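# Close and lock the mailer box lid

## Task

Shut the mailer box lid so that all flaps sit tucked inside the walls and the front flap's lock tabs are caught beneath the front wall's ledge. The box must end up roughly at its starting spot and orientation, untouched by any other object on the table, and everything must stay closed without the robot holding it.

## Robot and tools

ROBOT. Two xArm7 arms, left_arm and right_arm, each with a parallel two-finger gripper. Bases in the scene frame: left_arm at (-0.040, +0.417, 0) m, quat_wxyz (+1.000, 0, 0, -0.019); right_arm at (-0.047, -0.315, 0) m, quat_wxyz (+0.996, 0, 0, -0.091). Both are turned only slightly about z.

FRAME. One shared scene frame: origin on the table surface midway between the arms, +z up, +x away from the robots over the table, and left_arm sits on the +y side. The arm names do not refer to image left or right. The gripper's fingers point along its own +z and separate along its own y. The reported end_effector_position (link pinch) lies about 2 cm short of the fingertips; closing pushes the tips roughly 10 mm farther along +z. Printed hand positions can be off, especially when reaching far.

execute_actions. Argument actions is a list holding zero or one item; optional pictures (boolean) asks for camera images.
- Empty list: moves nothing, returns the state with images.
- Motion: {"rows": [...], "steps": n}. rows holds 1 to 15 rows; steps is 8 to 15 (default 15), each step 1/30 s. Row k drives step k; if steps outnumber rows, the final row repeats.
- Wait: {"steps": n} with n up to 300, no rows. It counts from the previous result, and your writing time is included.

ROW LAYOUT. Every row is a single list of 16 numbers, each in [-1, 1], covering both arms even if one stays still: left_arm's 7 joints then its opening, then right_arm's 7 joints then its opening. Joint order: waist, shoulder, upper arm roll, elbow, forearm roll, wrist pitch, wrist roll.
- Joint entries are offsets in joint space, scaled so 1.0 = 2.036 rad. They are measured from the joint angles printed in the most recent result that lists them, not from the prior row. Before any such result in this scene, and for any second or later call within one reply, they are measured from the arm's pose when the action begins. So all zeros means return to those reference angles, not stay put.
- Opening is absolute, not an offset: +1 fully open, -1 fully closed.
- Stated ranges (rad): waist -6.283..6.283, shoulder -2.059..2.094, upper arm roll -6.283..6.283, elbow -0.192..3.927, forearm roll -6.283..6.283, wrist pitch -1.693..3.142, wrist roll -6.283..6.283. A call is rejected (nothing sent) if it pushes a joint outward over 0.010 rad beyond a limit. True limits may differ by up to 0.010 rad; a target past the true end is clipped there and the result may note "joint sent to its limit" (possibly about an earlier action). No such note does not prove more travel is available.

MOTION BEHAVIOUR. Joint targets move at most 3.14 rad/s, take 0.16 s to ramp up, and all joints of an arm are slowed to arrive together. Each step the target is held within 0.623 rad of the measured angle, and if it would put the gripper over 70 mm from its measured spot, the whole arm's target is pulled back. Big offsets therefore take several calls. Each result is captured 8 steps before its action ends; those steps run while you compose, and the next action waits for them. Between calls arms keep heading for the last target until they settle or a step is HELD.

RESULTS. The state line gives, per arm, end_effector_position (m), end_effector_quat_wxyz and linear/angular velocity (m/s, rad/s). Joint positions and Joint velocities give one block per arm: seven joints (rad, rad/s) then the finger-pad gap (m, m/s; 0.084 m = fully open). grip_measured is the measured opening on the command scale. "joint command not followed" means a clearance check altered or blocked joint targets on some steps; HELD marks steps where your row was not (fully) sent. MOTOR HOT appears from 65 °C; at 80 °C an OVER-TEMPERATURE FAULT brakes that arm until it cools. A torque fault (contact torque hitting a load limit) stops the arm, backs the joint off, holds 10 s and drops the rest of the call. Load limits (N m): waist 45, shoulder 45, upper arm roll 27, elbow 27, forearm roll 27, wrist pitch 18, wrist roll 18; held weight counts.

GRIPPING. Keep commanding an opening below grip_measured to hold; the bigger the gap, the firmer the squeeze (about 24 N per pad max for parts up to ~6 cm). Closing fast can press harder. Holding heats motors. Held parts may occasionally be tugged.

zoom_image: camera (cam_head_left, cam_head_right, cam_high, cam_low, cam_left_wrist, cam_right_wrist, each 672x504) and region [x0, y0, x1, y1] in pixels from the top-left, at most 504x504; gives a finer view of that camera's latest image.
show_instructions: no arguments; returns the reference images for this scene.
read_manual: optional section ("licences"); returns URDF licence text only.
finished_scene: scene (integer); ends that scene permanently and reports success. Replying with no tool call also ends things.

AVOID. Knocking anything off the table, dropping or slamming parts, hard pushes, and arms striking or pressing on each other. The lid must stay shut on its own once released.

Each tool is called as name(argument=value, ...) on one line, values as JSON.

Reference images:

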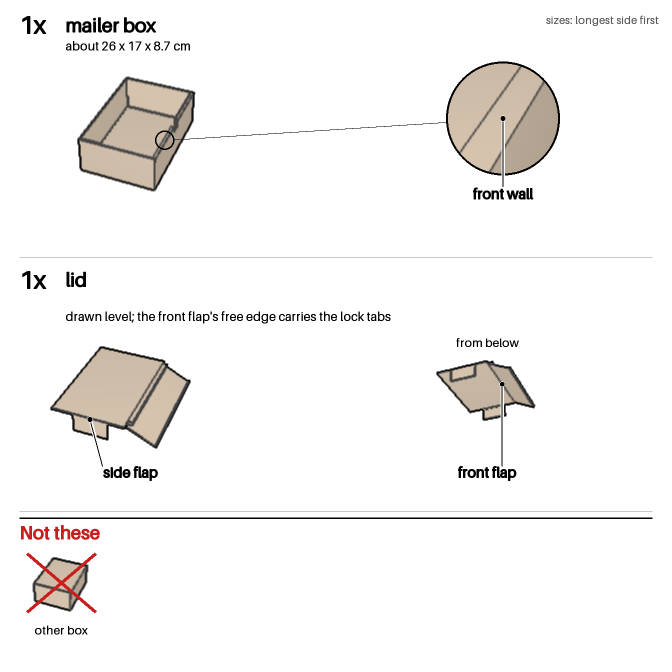

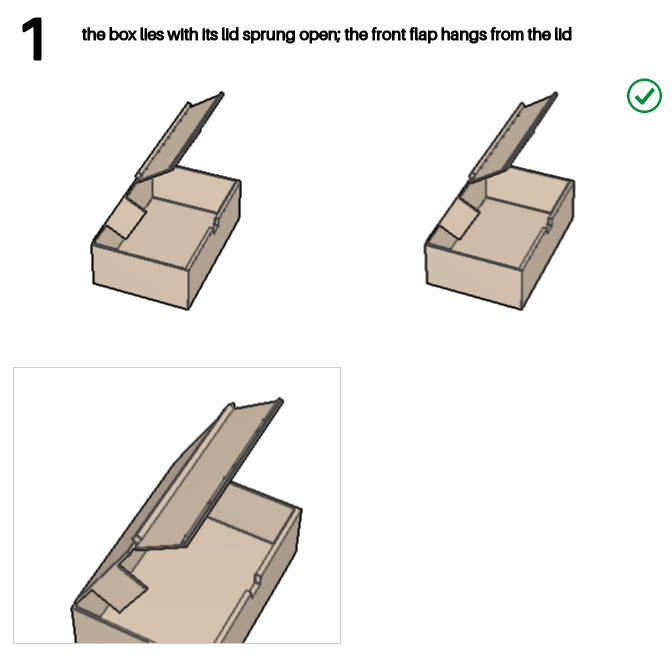

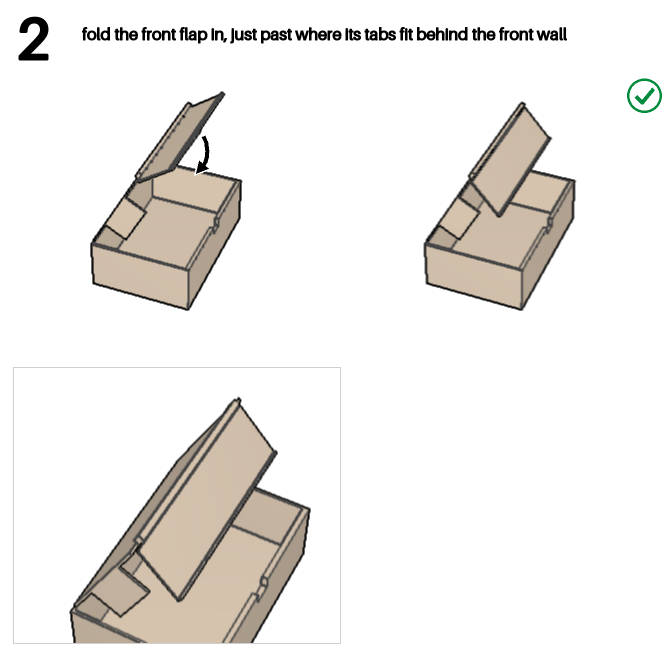

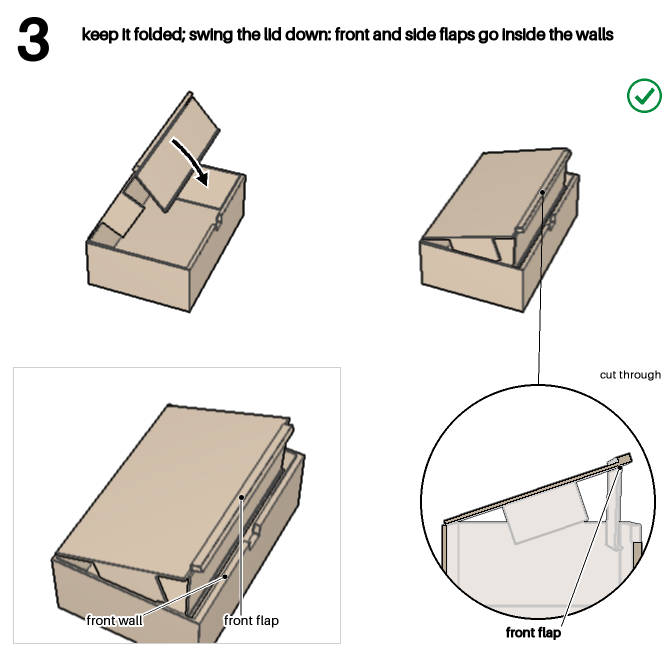

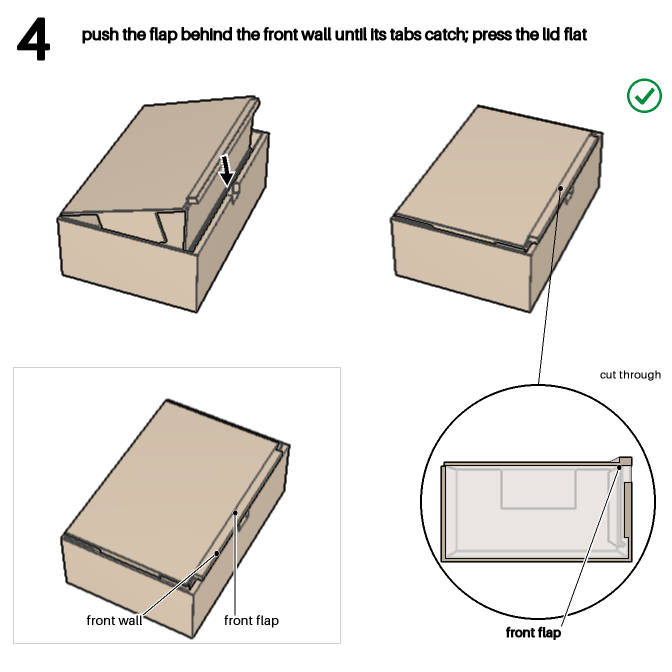

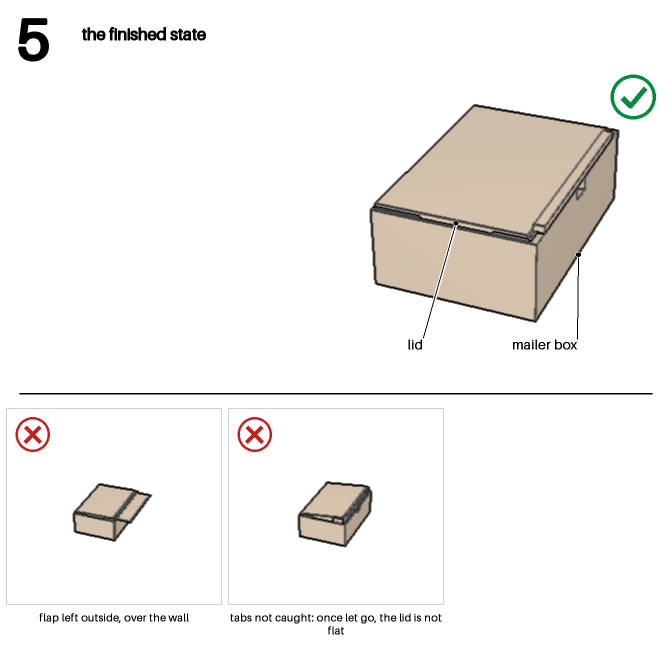

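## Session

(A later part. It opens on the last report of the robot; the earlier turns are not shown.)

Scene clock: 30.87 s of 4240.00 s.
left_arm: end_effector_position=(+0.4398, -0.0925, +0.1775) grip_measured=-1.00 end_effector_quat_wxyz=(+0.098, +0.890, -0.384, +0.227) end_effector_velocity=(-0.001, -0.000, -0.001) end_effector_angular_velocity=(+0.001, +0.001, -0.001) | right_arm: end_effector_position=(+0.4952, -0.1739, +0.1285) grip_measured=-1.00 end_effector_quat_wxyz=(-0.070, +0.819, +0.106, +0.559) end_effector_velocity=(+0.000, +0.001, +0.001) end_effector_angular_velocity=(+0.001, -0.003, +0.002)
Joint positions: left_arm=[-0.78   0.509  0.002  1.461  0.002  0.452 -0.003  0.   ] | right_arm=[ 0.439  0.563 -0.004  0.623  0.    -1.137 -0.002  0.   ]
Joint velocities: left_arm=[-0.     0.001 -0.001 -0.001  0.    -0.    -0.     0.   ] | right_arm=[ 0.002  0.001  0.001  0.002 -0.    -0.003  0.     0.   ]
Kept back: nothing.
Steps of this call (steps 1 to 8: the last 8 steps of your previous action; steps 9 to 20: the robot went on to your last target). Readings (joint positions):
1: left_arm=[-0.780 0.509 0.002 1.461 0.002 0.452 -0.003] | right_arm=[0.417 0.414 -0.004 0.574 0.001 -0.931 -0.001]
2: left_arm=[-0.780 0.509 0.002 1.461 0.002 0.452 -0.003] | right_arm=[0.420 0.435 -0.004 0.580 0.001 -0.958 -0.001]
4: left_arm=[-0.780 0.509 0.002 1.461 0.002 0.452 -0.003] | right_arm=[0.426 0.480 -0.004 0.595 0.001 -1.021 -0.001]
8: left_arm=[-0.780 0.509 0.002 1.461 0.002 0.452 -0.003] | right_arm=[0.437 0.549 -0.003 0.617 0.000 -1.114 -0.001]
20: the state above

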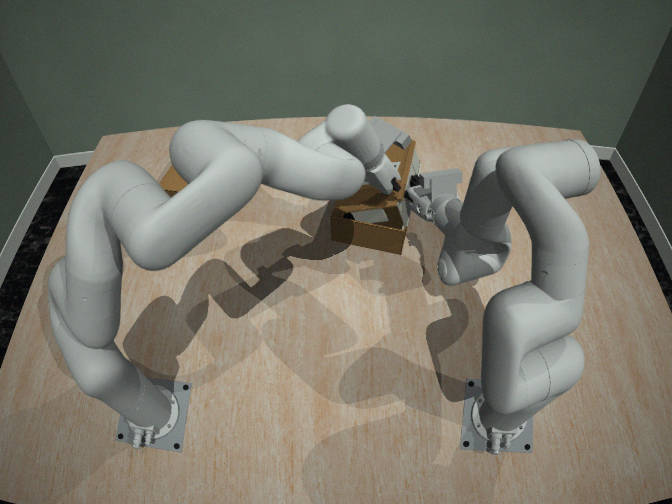

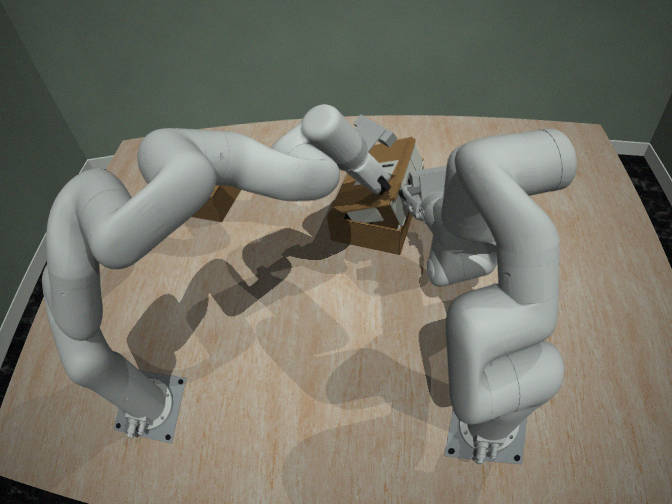

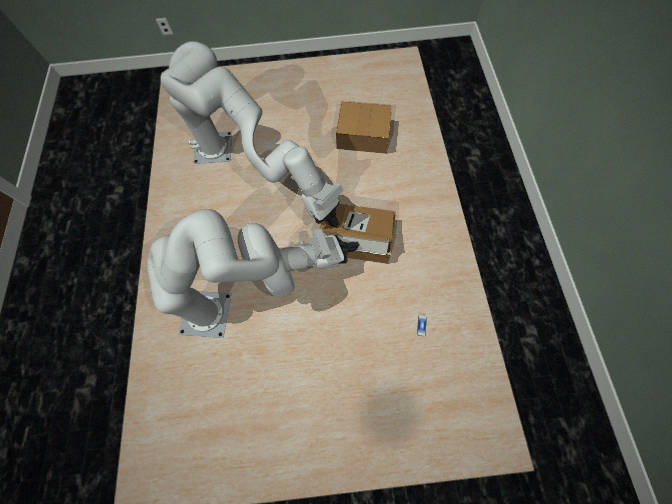

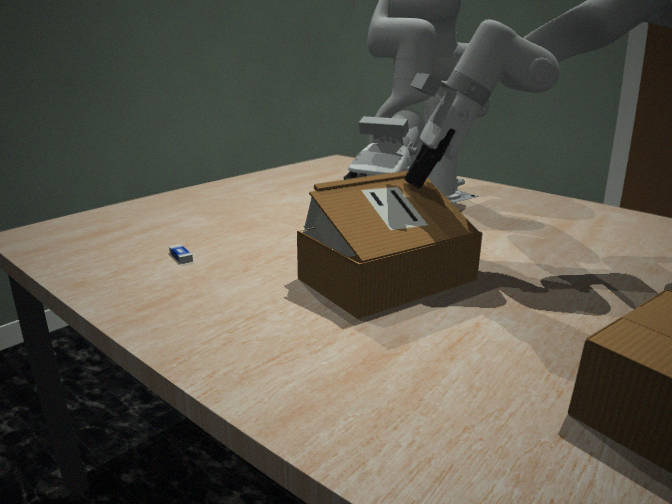

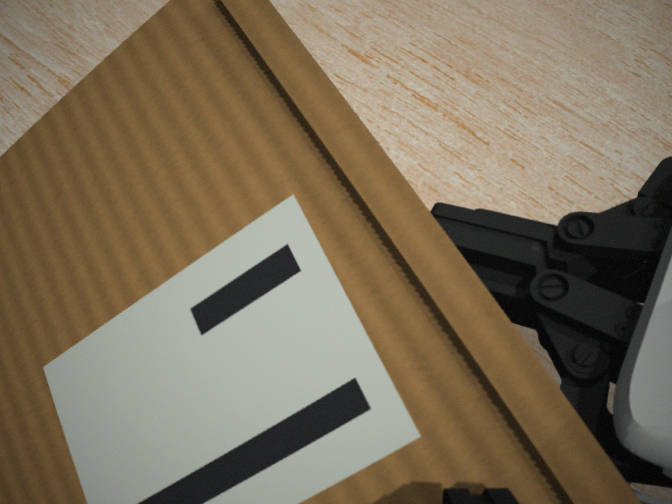

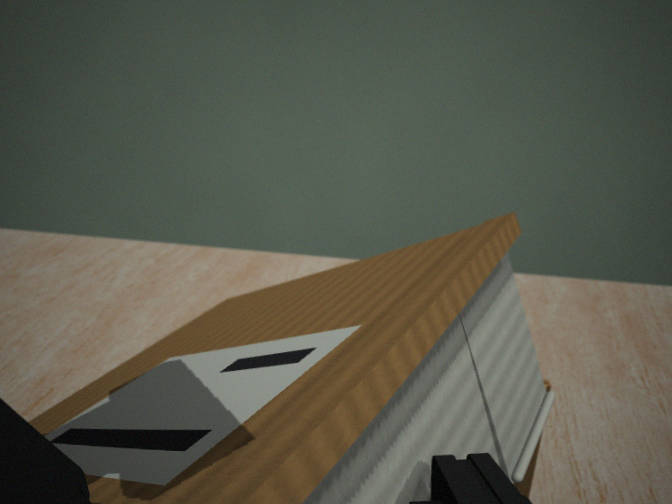

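execute_actions(actions=[{"rows":[[0.004,-0.01,0,0,0,0,0,-1,0,0,0,0,0,0,0,-1],[0.004,-0.01,0,0,0,0,0,-1,0,0,0,0,0,0,0,-1],[0.004,-0.01,0,0,0,0,0,-1,0,0,0,0,0,0,0,-1],[0.004,-0.01,0,0,0,0,0,-1,0,0,0,0,0,0,0,-1],[0.038,0.074,0,0.038,0,-0.195,0,-1,0,0,0,0,0,0,0,-1]]}])

execute_actions(actions=[{"steps":18}])

execute_actions(actions=[{"rows":[[0,0.012,0,0,0,0,0,-1,0,0,0,0,0,0,0,-1],[0,0.012,0,0,0,0,0,-1,0,0,0,0,0,0,0,-1],[0,0.012,0,0,0,0,0,-1,0,0,0,0,0,0,0,-1],[0,0.012,0,0,0,0,0,-1,0,0,0,0,0,0,0,-1],[0,0.012,0,0,0,0,0,-1,0,0,0,0,0,0,0,-1],[-0.006,0.012,0,0,0,0,0,-1,0,0,0,0,0,0,0,-1],[-0.006,0.012,0,0,0,0,0,-1,0,0,0,0,0,0,0,-1],[-0.012,0.012,0,0,0,0,0,-1,0,0,0,0,0,0,0,-1],[-0.012,0.012,0,0,0,0,0,-1,0,0,0,0,0,0,0,-1],[-0.018,0.012,0,0,0,0,0,-1,0,0,0,0,0,0,0,-1],[-0.018,0.012,0,0,0,0,0,-1,0,0,0,0,0,0,0,-1],[-0.022,0.012,0,0,0,0,0,-1,0,0,0,0,0,0,0,-1]]}])

execute_actions(actions=[{"steps":20}], pictures=true)

Scene clock: 32.17 s of 4240.00 s.
left_arm: end_effector_position=(+0.4491, -0.0946, +0.1912) grip_measured=-1.00 end_effector_quat_wxyz=(+0.106, +0.886, -0.378, +0.247) end_effector_velocity=(+0.204, -0.080, +0.071) end_effector_angular_velocity=(-0.589, -0.548, +0.128) | right_arm: end_effector_position=(+0.4951, -0.1723, +0.1290) grip_measured=-1.00 end_effector_quat_wxyz=(-0.071, +0.819, +0.107, +0.559) end_effector_velocity=(-0.000, -0.009, -0.003) end_effector_angular_velocity=(-0.007, +0.008, -0.015)
Joint positions: left_arm=[-0.77   0.503 -0.002  1.468  0.002  0.422 -0.003  0.   ] | right_arm=[ 0.44   0.562 -0.002  0.623 -0.    -1.137 -0.001  0.   ]
Joint velocities: left_arm=[ 0.154  0.299 -0.026  0.208  0.003 -0.895  0.002  0.   ] | right_arm=[-0.005 -0.    -0.009 -0.006  0.002  0.003 -0.     0.   ]
Steps of this call (steps 1 to 15: the robot went on to your last target; steps 16 to 32: nothing new was sent; steps 33 to 39: the first 7 steps of this action). Readings (joint positions):
33: left_arm=[-0.780 0.509 0.002 1.461 0.002 0.452 -0.003] | right_arm=[0.439 0.563 -0.004 0.623 0.000 -1.137 -0.001]
34: left_arm=[-0.779 0.507 0.001 1.460 0.002 0.453 -0.003] | right_arm=[0.439 0.563 -0.004 0.623 0.000 -1.137 -0.001]
36: left_arm=[-0.777 0.500 -0.000 1.459 0.002 0.453 -0.003] | right_arm=[0.440 0.563 -0.002 0.624 -0.000 -1.137 -0.001]
39: the state above

Scene clock: 32.77 s of 4240.00 s.
left_arm: end_effector_position=(+0.5293, -0.1019, +0.1927) grip_measured=-1.00 end_effector_quat_wxyz=(+0.144, +0.855, -0.331, +0.373) end_effector_velocity=(+0.008, +0.012, -0.012) end_effector_angular_velocity=(+0.015, +0.008, +0.019) | right_arm: end_effector_position=(+0.4952, -0.1739, +0.1285) grip_measured=-1.00 end_effector_quat_wxyz=(-0.070, +0.819, +0.106, +0.559) end_effector_velocity=(+0.000, +0.001, +0.001) end_effector_angular_velocity=(+0.000, -0.002, +0.001)
Joint positions: left_arm=[-0.703  0.659  0.002  1.539  0.002  0.056 -0.003  0.   ] | right_arm=[ 0.439  0.563 -0.004  0.623  0.    -1.137 -0.002  0.   ]
Joint velocities: left_arm=[ 0.009  0.011  0.011 -0.007 -0.001 -0.002 -0.001  0.   ] | right_arm=[ 0.001 -0.001 -0.     0.    -0.    -0.001 -0.     0.   ]
Kept back: nothing.
Steps of this call (steps 1 to 8: the last 8 steps of your previous action; steps 9 to 18: the robot went on to your last target). Readings (joint positions):
1: left_arm=[-0.763 0.517 -0.003 1.476 0.002 0.382 -0.003] | right_arm=[0.440 0.562 -0.002 0.623 -0.000 -1.137 -0.001]
2: left_arm=[-0.754 0.540 -0.003 1.488 0.002 0.327 -0.003] | right_arm=[0.440 0.562 -0.003 0.623 -0.000 -1.137 -0.001]
4: left_arm=[-0.731 0.595 -0.000 1.510 0.002 0.206 -0.003] | right_arm=[0.440 0.563 -0.003 0.623 -0.000 -1.137 -0.001]
8: left_arm=[-0.703 0.657 0.007 1.530 0.001 0.080 -0.003] | right_arm=[0.439 0.563 -0.004 0.623 0.000 -1.137 -0.002]
18: the state above

Scene clock: 33.00 s of 4240.00 s.
left_arm: end_effector_position=(+0.5268, -0.1009, +0.1735) grip_measured=-1.00 end_effector_quat_wxyz=(+0.140, +0.859, -0.333, +0.362) end_effector_velocity=(-0.024, -0.018, -0.040) end_effector_angular_velocity=(+0.043, +0.027, -0.039) | right_arm: end_effector_position=(+0.4952, -0.1739, +0.1285) grip_measured=-1.00 end_effector_quat_wxyz=(-0.070, +0.819, +0.106, +0.559) end_effector_velocity=(+0.000, -0.001, -0.001) end_effector_angular_velocity=(-0.000, +0.002, -0.002)
Joint positions: left_arm=[-0.705  0.683  0.002  1.537  0.002  0.056 -0.003  0.   ] | right_arm=[ 0.439  0.563 -0.004  0.623  0.    -1.137 -0.002  0.   ]
Joint velocities: left_arm=[-0.061  0.05   0.026 -0.007 -0.003 -0.008 -0.     0.   ] | right_arm=[-0.001  0.    -0.001 -0.     0.001  0.002  0.     0.   ]
Steps of this call (steps 1 to 7: the first 7 steps of this action). Readings (joint positions):
1: left_arm=[-0.703 0.660 0.002 1.538 0.002 0.056 -0.003] | right_arm=[0.439 0.563 -0.004 0.623 0.000 -1.137 -0.002]
2: left_arm=[-0.703 0.662 0.002 1.539 0.002 0.055 -0.003] | right_arm=[0.439 0.563 -0.004 0.623 0.000 -1.137 -0.002]
4: left_arm=[-0.703 0.672 0.002 1.540 0.002 0.055 -0.003] | right_arm=[0.439 0.563 -0.004 0.623 0.000 -1.137 -0.002]
7: the state above

Scene clock: 33.67 s of 4240.00 s.
left_arm: end_effector_position=(+0.5091, -0.1225, +0.1786) grip_measured=-1.00 end_effector_quat_wxyz=(+0.147, +0.851, -0.349, +0.364) end_effector_velocity=(-0.001, +0.000, -0.004) end_effector_angular_velocity=(+0.008, +0.001, -0.003) | right_arm: end_effector_position=(+0.4952, -0.1753, +0.1282) grip_measured=-1.00 end_effector_quat_wxyz=(-0.069, +0.820, +0.105, +0.559) end_effector_velocity=(-0.000, +0.002, +0.000) end_effector_angular_velocity=(+0.001, -0.001, +0.005)
Joint positions: left_arm=[-0.745  0.68   0.006  1.542  0.001  0.054 -0.003  0.   ] | right_arm=[ 0.438  0.563 -0.005  0.622  0.001 -1.137 -0.002  0.   ]
Joint velocities: left_arm=[-0.006  0.003  0.006 -0.002  0.001  0.001  0.001  0.   ] | right_arm=[ 0.003  0.001  0.002  0.001 -0.001 -0.001 -0.     0.   ]
Kept back: nothing.
Steps of this call (steps 1 to 8: the last 8 steps of your previous action; steps 9 to 20: the robot went on to your last target). Readings (joint positions):
1: left_arm=[-0.708 0.683 0.003 1.537 0.002 0.056 -0.003] | right_arm=[0.439 0.563 -0.004 0.623 0.000 -1.137 -0.002]
2: left_arm=[-0.711 0.683 0.004 1.538 0.002 0.056 -0.003] | right_arm=[0.439 0.563 -0.004 0.623 0.000 -1.137 -0.002]
4: left_arm=[-0.721 0.682 0.005 1.540 0.002 0.055 -0.003] | right_arm=[0.439 0.563 -0.004 0.622 0.000 -1.137 -0.002]
8: left_arm=[-0.739 0.679 0.006 1.542 0.001 0.053 -0.003] | right_arm=[0.438 0.563 -0.006 0.622 0.001 -1.137 -0.002]
20: the state above

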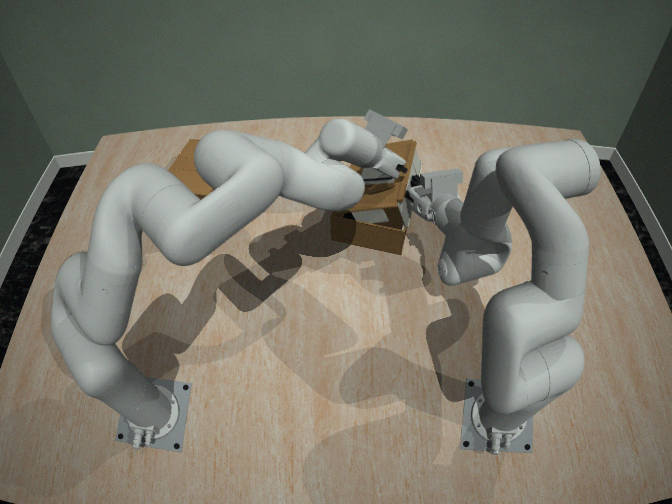

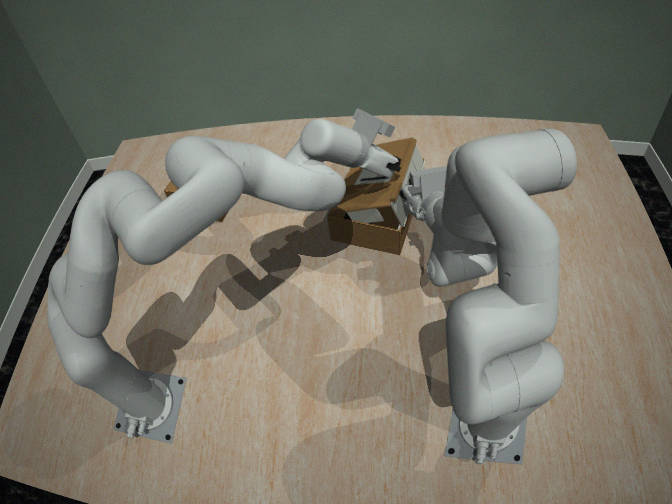

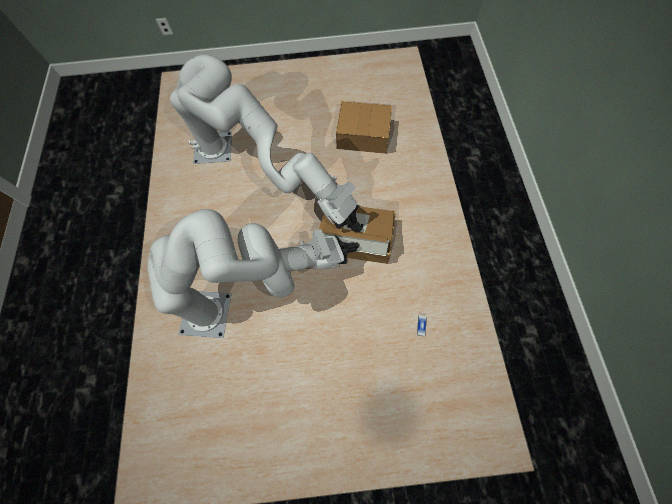

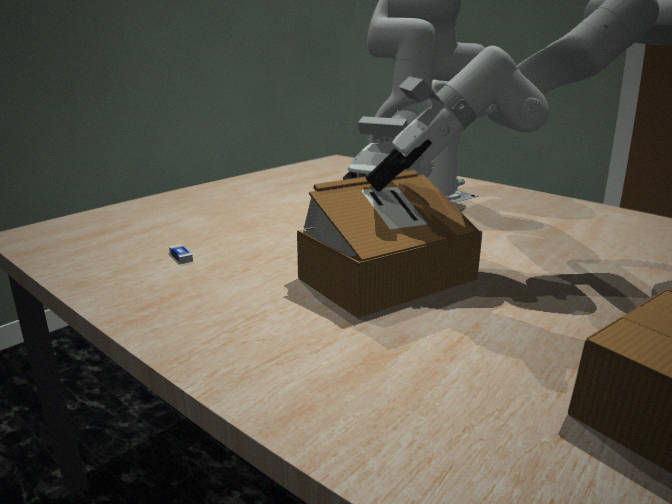

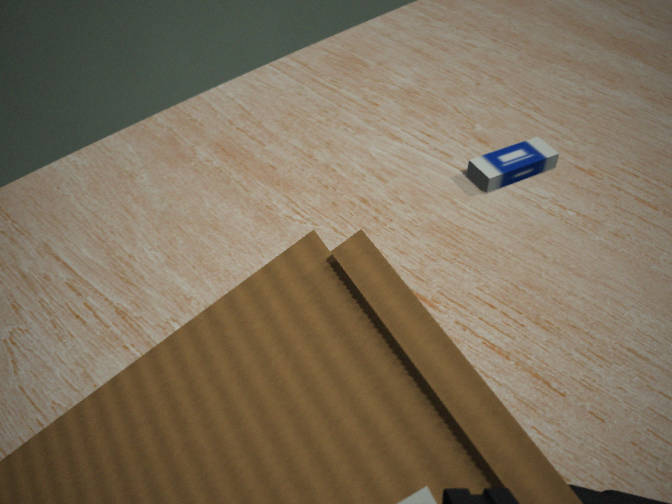

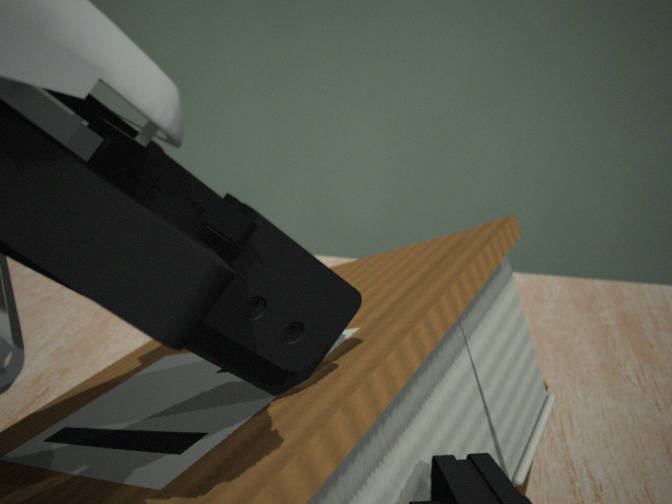

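execute_actions(actions=[{"rows":[[0,-0.007,0,0,0,0,0,-1,0,-0.003,0,0,0,0,0,-1],[0,-0.007,0,0,0,0,0,-1,0,-0.003,0,0,0,0,0,-1],[0,-0.007,0,0,0,0,0,-1,0,-0.006,0,0,0,0,0,-1],[0,-0.007,0,0,0,0,0,-1,0.004,-0.006,0,0,0,0,0,-1],[0,-0.007,0,0,0,0,0,-1,0.004,-0.006,0,0,0,0,0,-1],[0,-0.007,0,0,0,0,0,-1,0.008,-0.006,0,0,0,0,0,-1],[0,-0.007,0,0,0,0,0,-1,0.008,-0.006,0,0,0,0,0,-1],[0,-0.007,0,0,0,0,0,-1,0.012,-0.006,0,0,0,0,0,-1],[0,-0.007,0,0,0,0,0,-1,0.012,-0.006,0,0,0,0,0,-1],[0,-0.007,0,0,0,0,0,-1,0.017,-0.006,0,0,0,0,0,-1]]}])

execute_actions(actions=[{"steps":20}], pictures=true)

Scene clock: 34.40 s of 4240.00 s.
left_arm: end_effector_position=(+0.5057, -0.1244, +0.1825) grip_measured=-1.00 end_effector_quat_wxyz=(+0.149, +0.850, -0.350, +0.364) end_effector_velocity=(-0.015, -0.021, +0.018) end_effector_angular_velocity=(-0.029, -0.008, -0.032) | right_arm: end_effector_position=(+0.4960, -0.1721, +0.1339) grip_measured=-1.00 end_effector_quat_wxyz=(-0.071, +0.817, +0.107, +0.563) end_effector_velocity=(-0.002, +0.016, +0.017) end_effector_angular_velocity=(-0.012, -0.033, +0.024)
Joint positions: left_arm=[-0.748  0.671  0.004  1.537  0.002  0.057 -0.003  0.   ] | right_arm=[ 0.444  0.553 -0.006  0.622  0.001 -1.137 -0.002  0.   ]
Joint velocities: left_arm=[-0.012 -0.018 -0.024  0.007 -0.    -0.001  0.001  0.   ] | right_arm=[ 0.072 -0.032 -0.037 -0.005  0.017 -0.002 -0.002  0.   ]
Steps of this call (steps 1 to 15: the robot went on to your last target; steps 16 to 22: the first 7 steps of this action). Readings (joint positions):
16: left_arm=[-0.746 0.679 0.008 1.540 0.002 0.054 -0.003] | right_arm=[0.439 0.563 -0.004 0.622 0.001 -1.137 -0.002]
17: left_arm=[-0.746 0.678 0.008 1.539 0.002 0.055 -0.003] | right_arm=[0.439 0.562 -0.004 0.622 0.001 -1.136 -0.002]
19: left_arm=[-0.746 0.674 0.007 1.537 0.002 0.056 -0.003] | right_arm=[0.439 0.559 -0.004 0.622 0.000 -1.136 -0.002]
22: the state above

Scene clock: 35.07 s of 4240.00 s.
left_arm: end_effector_position=(+0.5097, -0.1228, +0.1880) grip_measured=-1.00 end_effector_quat_wxyz=(+0.149, +0.849, -0.348, +0.369) end_effector_velocity=(+0.000, +0.000, +0.001) end_effector_angular_velocity=(-0.001, -0.001, +0.000) | right_arm: end_effector_position=(+0.4925, -0.1571, +0.1361) grip_measured=-1.00 end_effector_quat_wxyz=(-0.079, +0.814, +0.117, +0.564) end_effector_velocity=(-0.001, +0.001, -0.001) end_effector_angular_velocity=(+0.000, +0.003, -0.000)
Joint positions: left_arm=[-0.745  0.667  0.007  1.541  0.001  0.054 -0.003  0.   ] | right_arm=[ 0.472  0.55  -0.006  0.623  0.003 -1.138 -0.002  0.   ]
Joint velocities: left_arm=[ 0.001 -0.001 -0.     0.001 -0.    -0.     0.     0.   ] | right_arm=[ 0.001  0.     0.001 -0.001  0.002  0.001  0.     0.   ]
Kept back: nothing.
Steps of this call (steps 1 to 8: the last 8 steps of your previous action; steps 9 to 20: the robot went on to your last target). Readings (joint positions):
1: left_arm=[-0.748 0.670 0.003 1.537 0.002 0.057 -0.003] | right_arm=[0.447 0.552 -0.007 0.622 0.002 -1.137 -0.002]
2: left_arm=[-0.748 0.670 0.003 1.537 0.002 0.057 -0.003] | right_arm=[0.450 0.551 -0.008 0.622 0.002 -1.137 -0.002]
4: left_arm=[-0.748 0.669 0.003 1.538 0.002 0.056 -0.003] | right_arm=[0.457 0.551 -0.009 0.623 0.003 -1.137 -0.002]
8: left_arm=[-0.746 0.667 0.005 1.539 0.001 0.055 -0.003] | right_arm=[0.469 0.550 -0.008 0.623 0.002 -1.138 -0.002]
20: the state above

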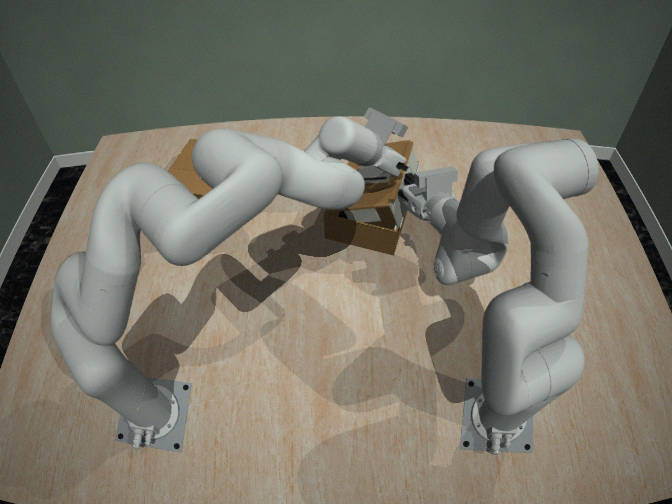

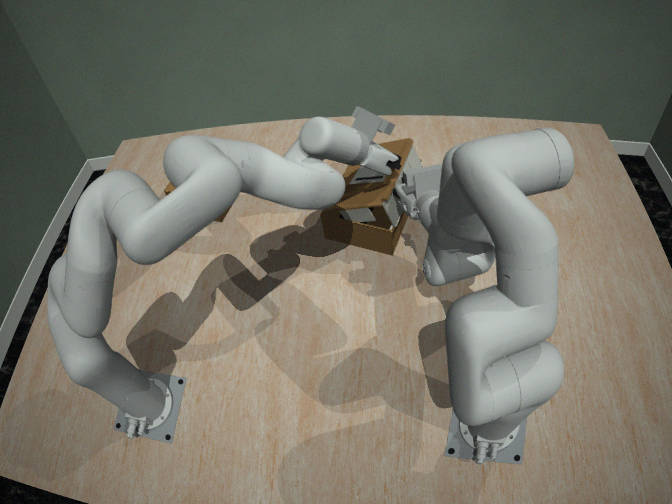

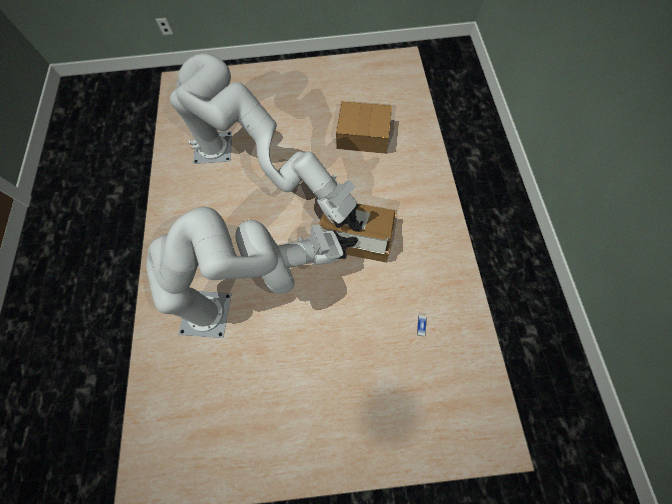

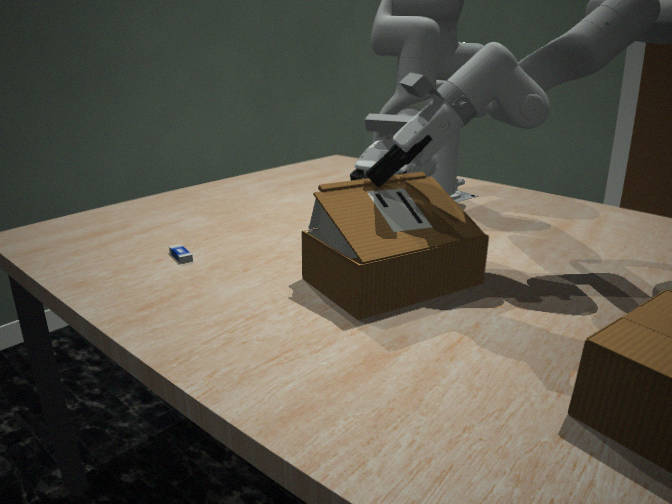

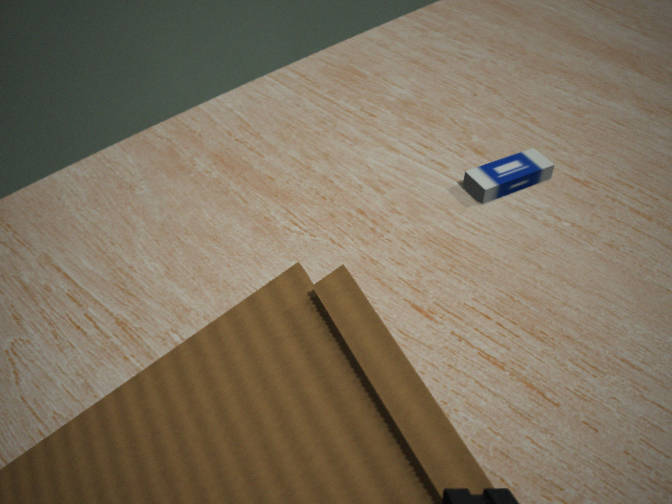

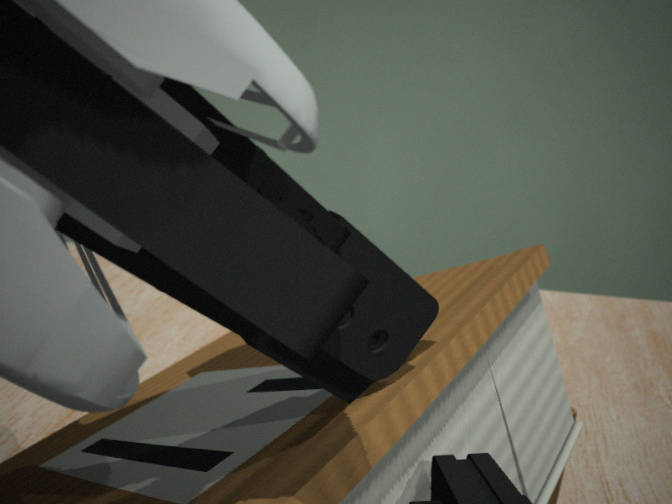

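execute_actions(actions=[{"rows":[[0,0,0,0,0,0,0,-1,-0.028,0.005,0,0.016,-0.061,0.005,0,-1]]}])

execute_actions(actions=[{"steps":14}])

Scene clock: 36.10 s of 4240.00 s.
left_arm: end_effector_position=(+0.5130, -0.1201, +0.1889) grip_measured=-1.00 end_effector_quat_wxyz=(+0.148, +0.849, -0.346, +0.371) end_effector_velocity=(+0.005, +0.005, -0.001) end_effector_angular_velocity=(+0.002, -0.003, +0.009) | right_arm: end_effector_position=(+0.4978, -0.1538, +0.1363) grip_measured=-1.00 end_effector_quat_wxyz=(-0.092, +0.809, +0.144, +0.563) end_effector_velocity=(+0.015, +0.004, +0.002) end_effector_angular_velocity=(-0.022, -0.020, +0.152)
Joint positions: left_arm=[-0.743  0.667  0.01   1.542  0.001  0.053 -0.003  0.   ] | right_arm=[ 0.425  0.56  -0.003  0.647 -0.102 -1.128 -0.002  0.   ]
Joint velocities: left_arm=[ 0.004  0.003  0.006  0.002  0.    -0.002  0.     0.   ] | right_arm=[-0.127  0.026  0.001  0.066 -0.278  0.026 -0.     0.   ]
Steps of this call (steps 1 to 15: the robot went on to your last target; steps 16 to 24: nothing new was sent; steps 25 to 31: the first 7 steps of this action). Readings (joint positions):
25: left_arm=[-0.745 0.667 0.007 1.541 0.001 0.054 -0.003] | right_arm=[0.473 0.550 -0.005 0.622 0.002 -1.137 -0.002]
26: left_arm=[-0.745 0.667 0.007 1.541 0.001 0.054 -0.003] | right_arm=[0.470 0.551 -0.005 0.624 -0.005 -1.137 -0.002]
28: left_arm=[-0.744 0.667 0.008 1.541 0.001 0.054 -0.003] | right_arm=[0.450 0.554 -0.004 0.633 -0.048 -1.133 -0.002]
31: the state above

Scene clock: 36.57 s of 4240.00 s.
left_arm: end_effector_position=(+0.5117, -0.1217, +0.1901) grip_measured=-1.00 end_effector_quat_wxyz=(+0.149, +0.848, -0.347, +0.371) end_effector_velocity=(-0.006, -0.006, +0.001) end_effector_angular_velocity=(-0.003, +0.001, -0.013) | right_arm: end_effector_position=(+0.5003, -0.1541, +0.1380) grip_measured=-1.00 end_effector_quat_wxyz=(-0.094, +0.807, +0.148, +0.565) end_effector_velocity=(+0.005, -0.005, +0.007) end_effector_angular_velocity=(+0.002, -0.018, -0.011)
Joint positions: left_arm=[-0.745  0.666  0.009  1.542  0.001  0.053 -0.003  0.   ] | right_arm=[ 0.416  0.561 -0.005  0.654 -0.122 -1.126 -0.002  0.   ]
Joint velocities: left_arm=[-0.005 -0.001 -0.007 -0.001  0.001 -0.001  0.002  0.   ] | right_arm=[-0.005 -0.004 -0.006  0.008  0.001 -0.006  0.     0.   ]
Kept back: nothing.
Steps of this call (steps 1 to 8: the last 8 steps of your previous action; steps 9 to 14: the robot went on to your last target). Readings (joint positions):
1: left_arm=[-0.743 0.667 0.011 1.542 0.001 0.053 -0.003] | right_arm=[0.422 0.560 -0.003 0.648 -0.110 -1.127 -0.002]
2: left_arm=[-0.743 0.667 0.011 1.542 0.001 0.053 -0.003] | right_arm=[0.420 0.561 -0.004 0.649 -0.114 -1.127 -0.002]
4: left_arm=[-0.743 0.667 0.011 1.542 0.001 0.053 -0.003] | right_arm=[0.418 0.561 -0.004 0.651 -0.119 -1.126 -0.002]
8: left_arm=[-0.743 0.667 0.011 1.542 0.001 0.053 -0.003] | right_arm=[0.417 0.561 -0.004 0.653 -0.121 -1.126 -0.002]
14: the state above

execute_actions(actions=[{"rows":[[0,-0.004,0,0,0,0,0,-1,-0.098,0.02,0,0.056,-0.215,0.016,0,-1]]}])

execute_actions(actions=[{"steps":14}])

execute_actions(actions=[{"rows":[[0,0,0,0,0,0,0,-1,-0.087,0.019,0,0.057,-0.216,0.016,0,-1]]}])

execute_actions(actions=[{"steps":16}], pictures=true)

Scene clock: 37.10 s of 4240.00 s.
left_arm: end_effector_position=(+0.5121, -0.1207, +0.1928) grip_measured=-1.00 end_effector_quat_wxyz=(+0.148, +0.848, -0.346, +0.372) end_effector_velocity=(-0.041, -0.044, +0.008) end_effector_angular_velocity=(-0.033, +0.013, -0.076) | right_arm: end_effector_position=(+0.5122, -0.1538, +0.1433) grip_measured=-1.00 end_effector_quat_wxyz=(-0.120, +0.786, +0.216, +0.567) end_effector_velocity=(+0.086, -0.061, +0.053) end_effector_angular_velocity=(-0.297, -0.317, +0.979)
Joint positions: left_arm=[-0.745  0.66   0.011  1.54   0.001  0.055 -0.003  0.   ] | right_arm=[ 0.296  0.585 -0.004  0.726 -0.388 -1.107 -0.001  0.   ]
Joint velocities: left_arm=[-0.028 -0.008 -0.058  0.002  0.004 -0.004 -0.001  0.   ] | right_arm=[-0.905  0.169 -0.02   0.581 -1.927  0.135  0.002  0.   ]
Steps of this call (steps 1 to 9: the robot went on to your last target; steps 10 to 16: the first 7 steps of this action). Readings (joint positions):
10: left_arm=[-0.745 0.666 0.008 1.542 0.001 0.054 -0.003] | right_arm=[0.415 0.560 -0.006 0.656 -0.122 -1.127 -0.002]
11: left_arm=[-0.745 0.665 0.009 1.541 0.001 0.054 -0.003] | right_arm=[0.412 0.561 -0.005 0.657 -0.130 -1.127 -0.002]
13: left_arm=[-0.745 0.662 0.011 1.540 0.001 0.055 -0.003] | right_arm=[0.386 0.567 -0.004 0.671 -0.191 -1.122 -0.002]
16: the state above

Scene clock: 37.57 s of 4240.00 s.
left_arm: end_effector_position=(+0.5103, -0.1237, +0.1955) grip_measured=-1.00 end_effector_quat_wxyz=(+0.151, +0.847, -0.347, +0.374) end_effector_velocity=(+0.010, +0.007, +0.005) end_effector_angular_velocity=(-0.002, -0.012, +0.014) | right_arm: end_effector_position=(+0.5138, -0.1579, +0.1432) grip_measured=-1.00 end_effector_quat_wxyz=(-0.132, +0.772, +0.262, +0.564) end_effector_velocity=(-0.006, +0.003, -0.010) end_effector_angular_velocity=(-0.003, +0.023, +0.010)
Joint positions: left_arm=[-0.746  0.658  0.008  1.542  0.002  0.054 -0.003  0.   ] | right_arm=[ 0.219  0.601 -0.002  0.769 -0.56  -1.094 -0.002  0.   ]
Joint velocities: left_arm=[ 0.007 -0.002  0.01   0.005  0.001 -0.004  0.001  0.   ] | right_arm=[ 0.     0.008  0.002 -0.012 -0.008  0.003 -0.     0.   ]
Kept back: nothing.
Steps of this call (steps 1 to 8: the last 8 steps of your previous action; steps 9 to 14: the robot went on to your last target). Readings (joint positions):
1: left_arm=[-0.746 0.660 0.009 1.540 0.002 0.055 -0.003] | right_arm=[0.268 0.590 -0.005 0.744 -0.446 -1.103 -0.001]
2: left_arm=[-0.747 0.660 0.006 1.540 0.002 0.055 -0.003] | right_arm=[0.247 0.594 -0.005 0.756 -0.491 -1.100 -0.001]
4: left_arm=[-0.749 0.659 0.003 1.541 0.002 0.054 -0.003] | right_arm=[0.226 0.598 -0.006 0.768 -0.536 -1.097 -0.001]
8: left_arm=[-0.748 0.659 0.004 1.540 0.002 0.055 -0.003] | right_arm=[0.219 0.600 -0.004 0.772 -0.555 -1.095 -0.001]
14: the state above

Scene clock: 37.80 s of 4240.00 s.
left_arm: end_effector_position=(+0.5100, -0.1243, +0.1959) grip_measured=-1.00 end_effector_quat_wxyz=(+0.151, +0.847, -0.347, +0.374) end_effector_velocity=(-0.017, -0.021, +0.002) end_effector_angular_velocity=(-0.016, +0.005, -0.034) | right_arm: end_effector_position=(+0.5085, -0.1639, +0.1404) grip_measured=-1.00 end_effector_quat_wxyz=(-0.147, +0.745, +0.340, +0.555) end_effector_velocity=(-0.059, -0.110, -0.043) end_effector_angular_velocity=(-0.539, -0.203, +1.054)
Joint positions: left_arm=[-0.746  0.659  0.007  1.542  0.002  0.053 -0.003  0.   ] | right_arm=[ 0.113  0.625 -0.001  0.839 -0.826 -1.074 -0.002  0.   ]
Joint velocities: left_arm=[-0.013  0.005 -0.026  0.01   0.002 -0.002 -0.001  0.   ] | right_arm=[-0.802  0.178 -0.019  0.516 -1.938  0.142 -0.     0.   ]
Steps of this call (steps 1 to 7: the first 7 steps of this action). Readings (joint positions):
1: left_arm=[-0.746 0.658 0.008 1.542 0.002 0.054 -0.003] | right_arm=[0.218 0.602 -0.002 0.769 -0.561 -1.094 -0.002]
2: left_arm=[-0.746 0.658 0.008 1.542 0.002 0.054 -0.003] | right_arm=[0.215 0.602 -0.002 0.770 -0.569 -1.093 -0.002]
4: left_arm=[-0.746 0.658 0.008 1.542 0.002 0.054 -0.003] | right_arm=[0.192 0.608 -0.002 0.786 -0.629 -1.088 -0.002]
7: the state above

Scene clock: 38.33 s of 4240.00 s.
left_arm: end_effector_position=(+0.5102, -0.1238, +0.1954) grip_measured=-1.00 end_effector_quat_wxyz=(+0.151, +0.847, -0.347, +0.374) end_effector_velocity=(-0.000, -0.000, +0.001) end_effector_angular_velocity=(-0.000, -0.000, -0.000) | right_arm: end_effector_position=(+0.5013, -0.1748, +0.1359) grip_measured=-1.00 end_effector_quat_wxyz=(-0.151, +0.726, +0.390, +0.545) end_effector_velocity=(+0.001, -0.002, -0.000) end_effector_angular_velocity=(-0.002, +0.000, -0.003)
Joint positions: left_arm=[-0.746  0.658  0.007  1.542  0.002  0.054 -0.003  0.   ] | right_arm=[ 0.042  0.64  -0.002  0.884 -0.999 -1.062 -0.002  0.   ]
Joint velocities: left_arm=[-0.001 -0.     0.     0.001 -0.     0.001 -0.     0.   ] | right_arm=[-0.002  0.001 -0.003  0.002 -0.002  0.001  0.001  0.   ]
Kept back: nothing.
Steps of this call (steps 1 to 8: the last 8 steps of your previous action; steps 9 to 16: the robot went on to your last target). Readings (joint positions):
1: left_arm=[-0.747 0.659 0.006 1.542 0.002 0.053 -0.003] | right_arm=[0.088 0.631 -0.002 0.854 -0.885 -1.070 -0.002]
2: left_arm=[-0.747 0.659 0.005 1.542 0.002 0.053 -0.003] | right_arm=[0.069 0.635 -0.003 0.866 -0.930 -1.066 -0.002]
4: left_arm=[-0.748 0.659 0.005 1.542 0.002 0.053 -0.003] | right_arm=[0.049 0.639 -0.005 0.878 -0.976 -1.063 -0.002]
8: left_arm=[-0.747 0.659 0.007 1.542 0.002 0.054 -0.003] | right_arm=[0.044 0.640 -0.001 0.883 -0.996 -1.062 -0.002]
16: the state above

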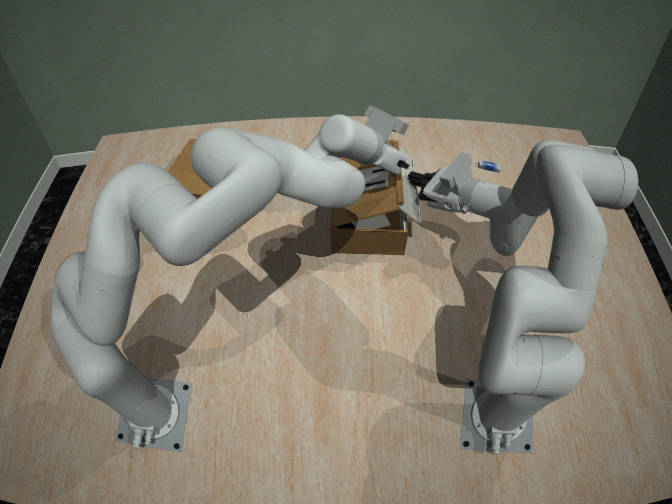

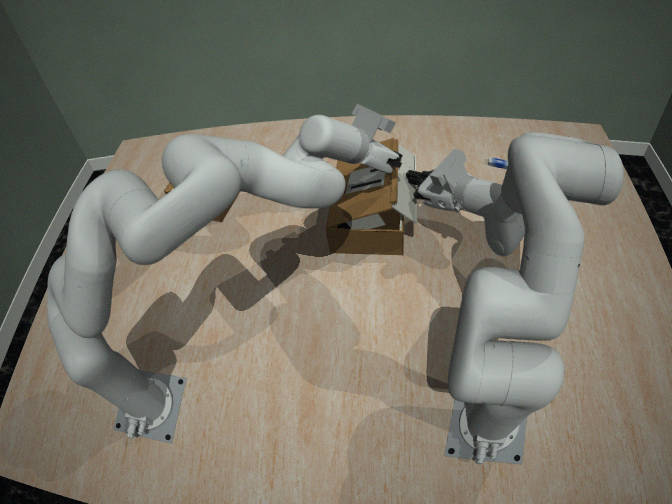

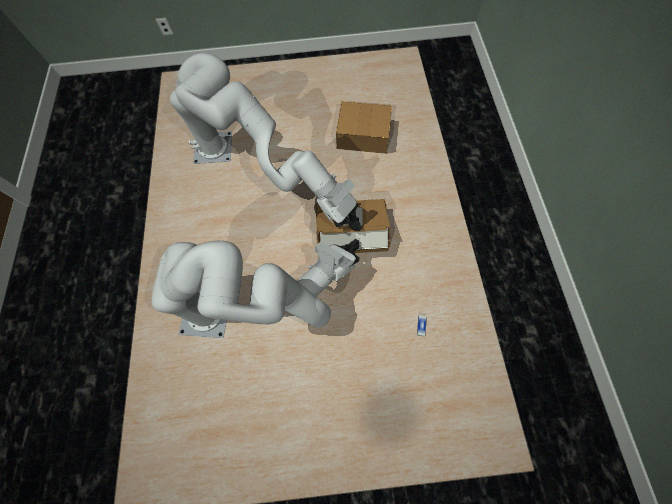

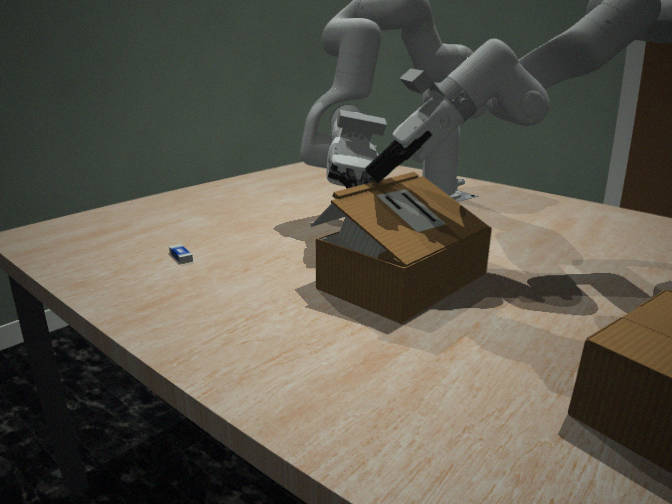

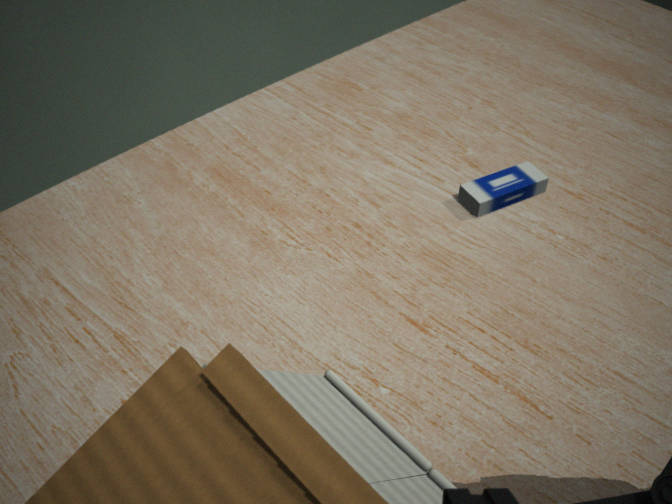

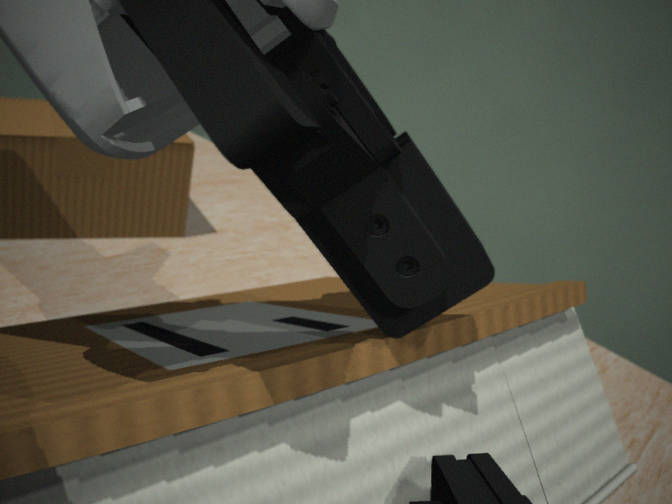

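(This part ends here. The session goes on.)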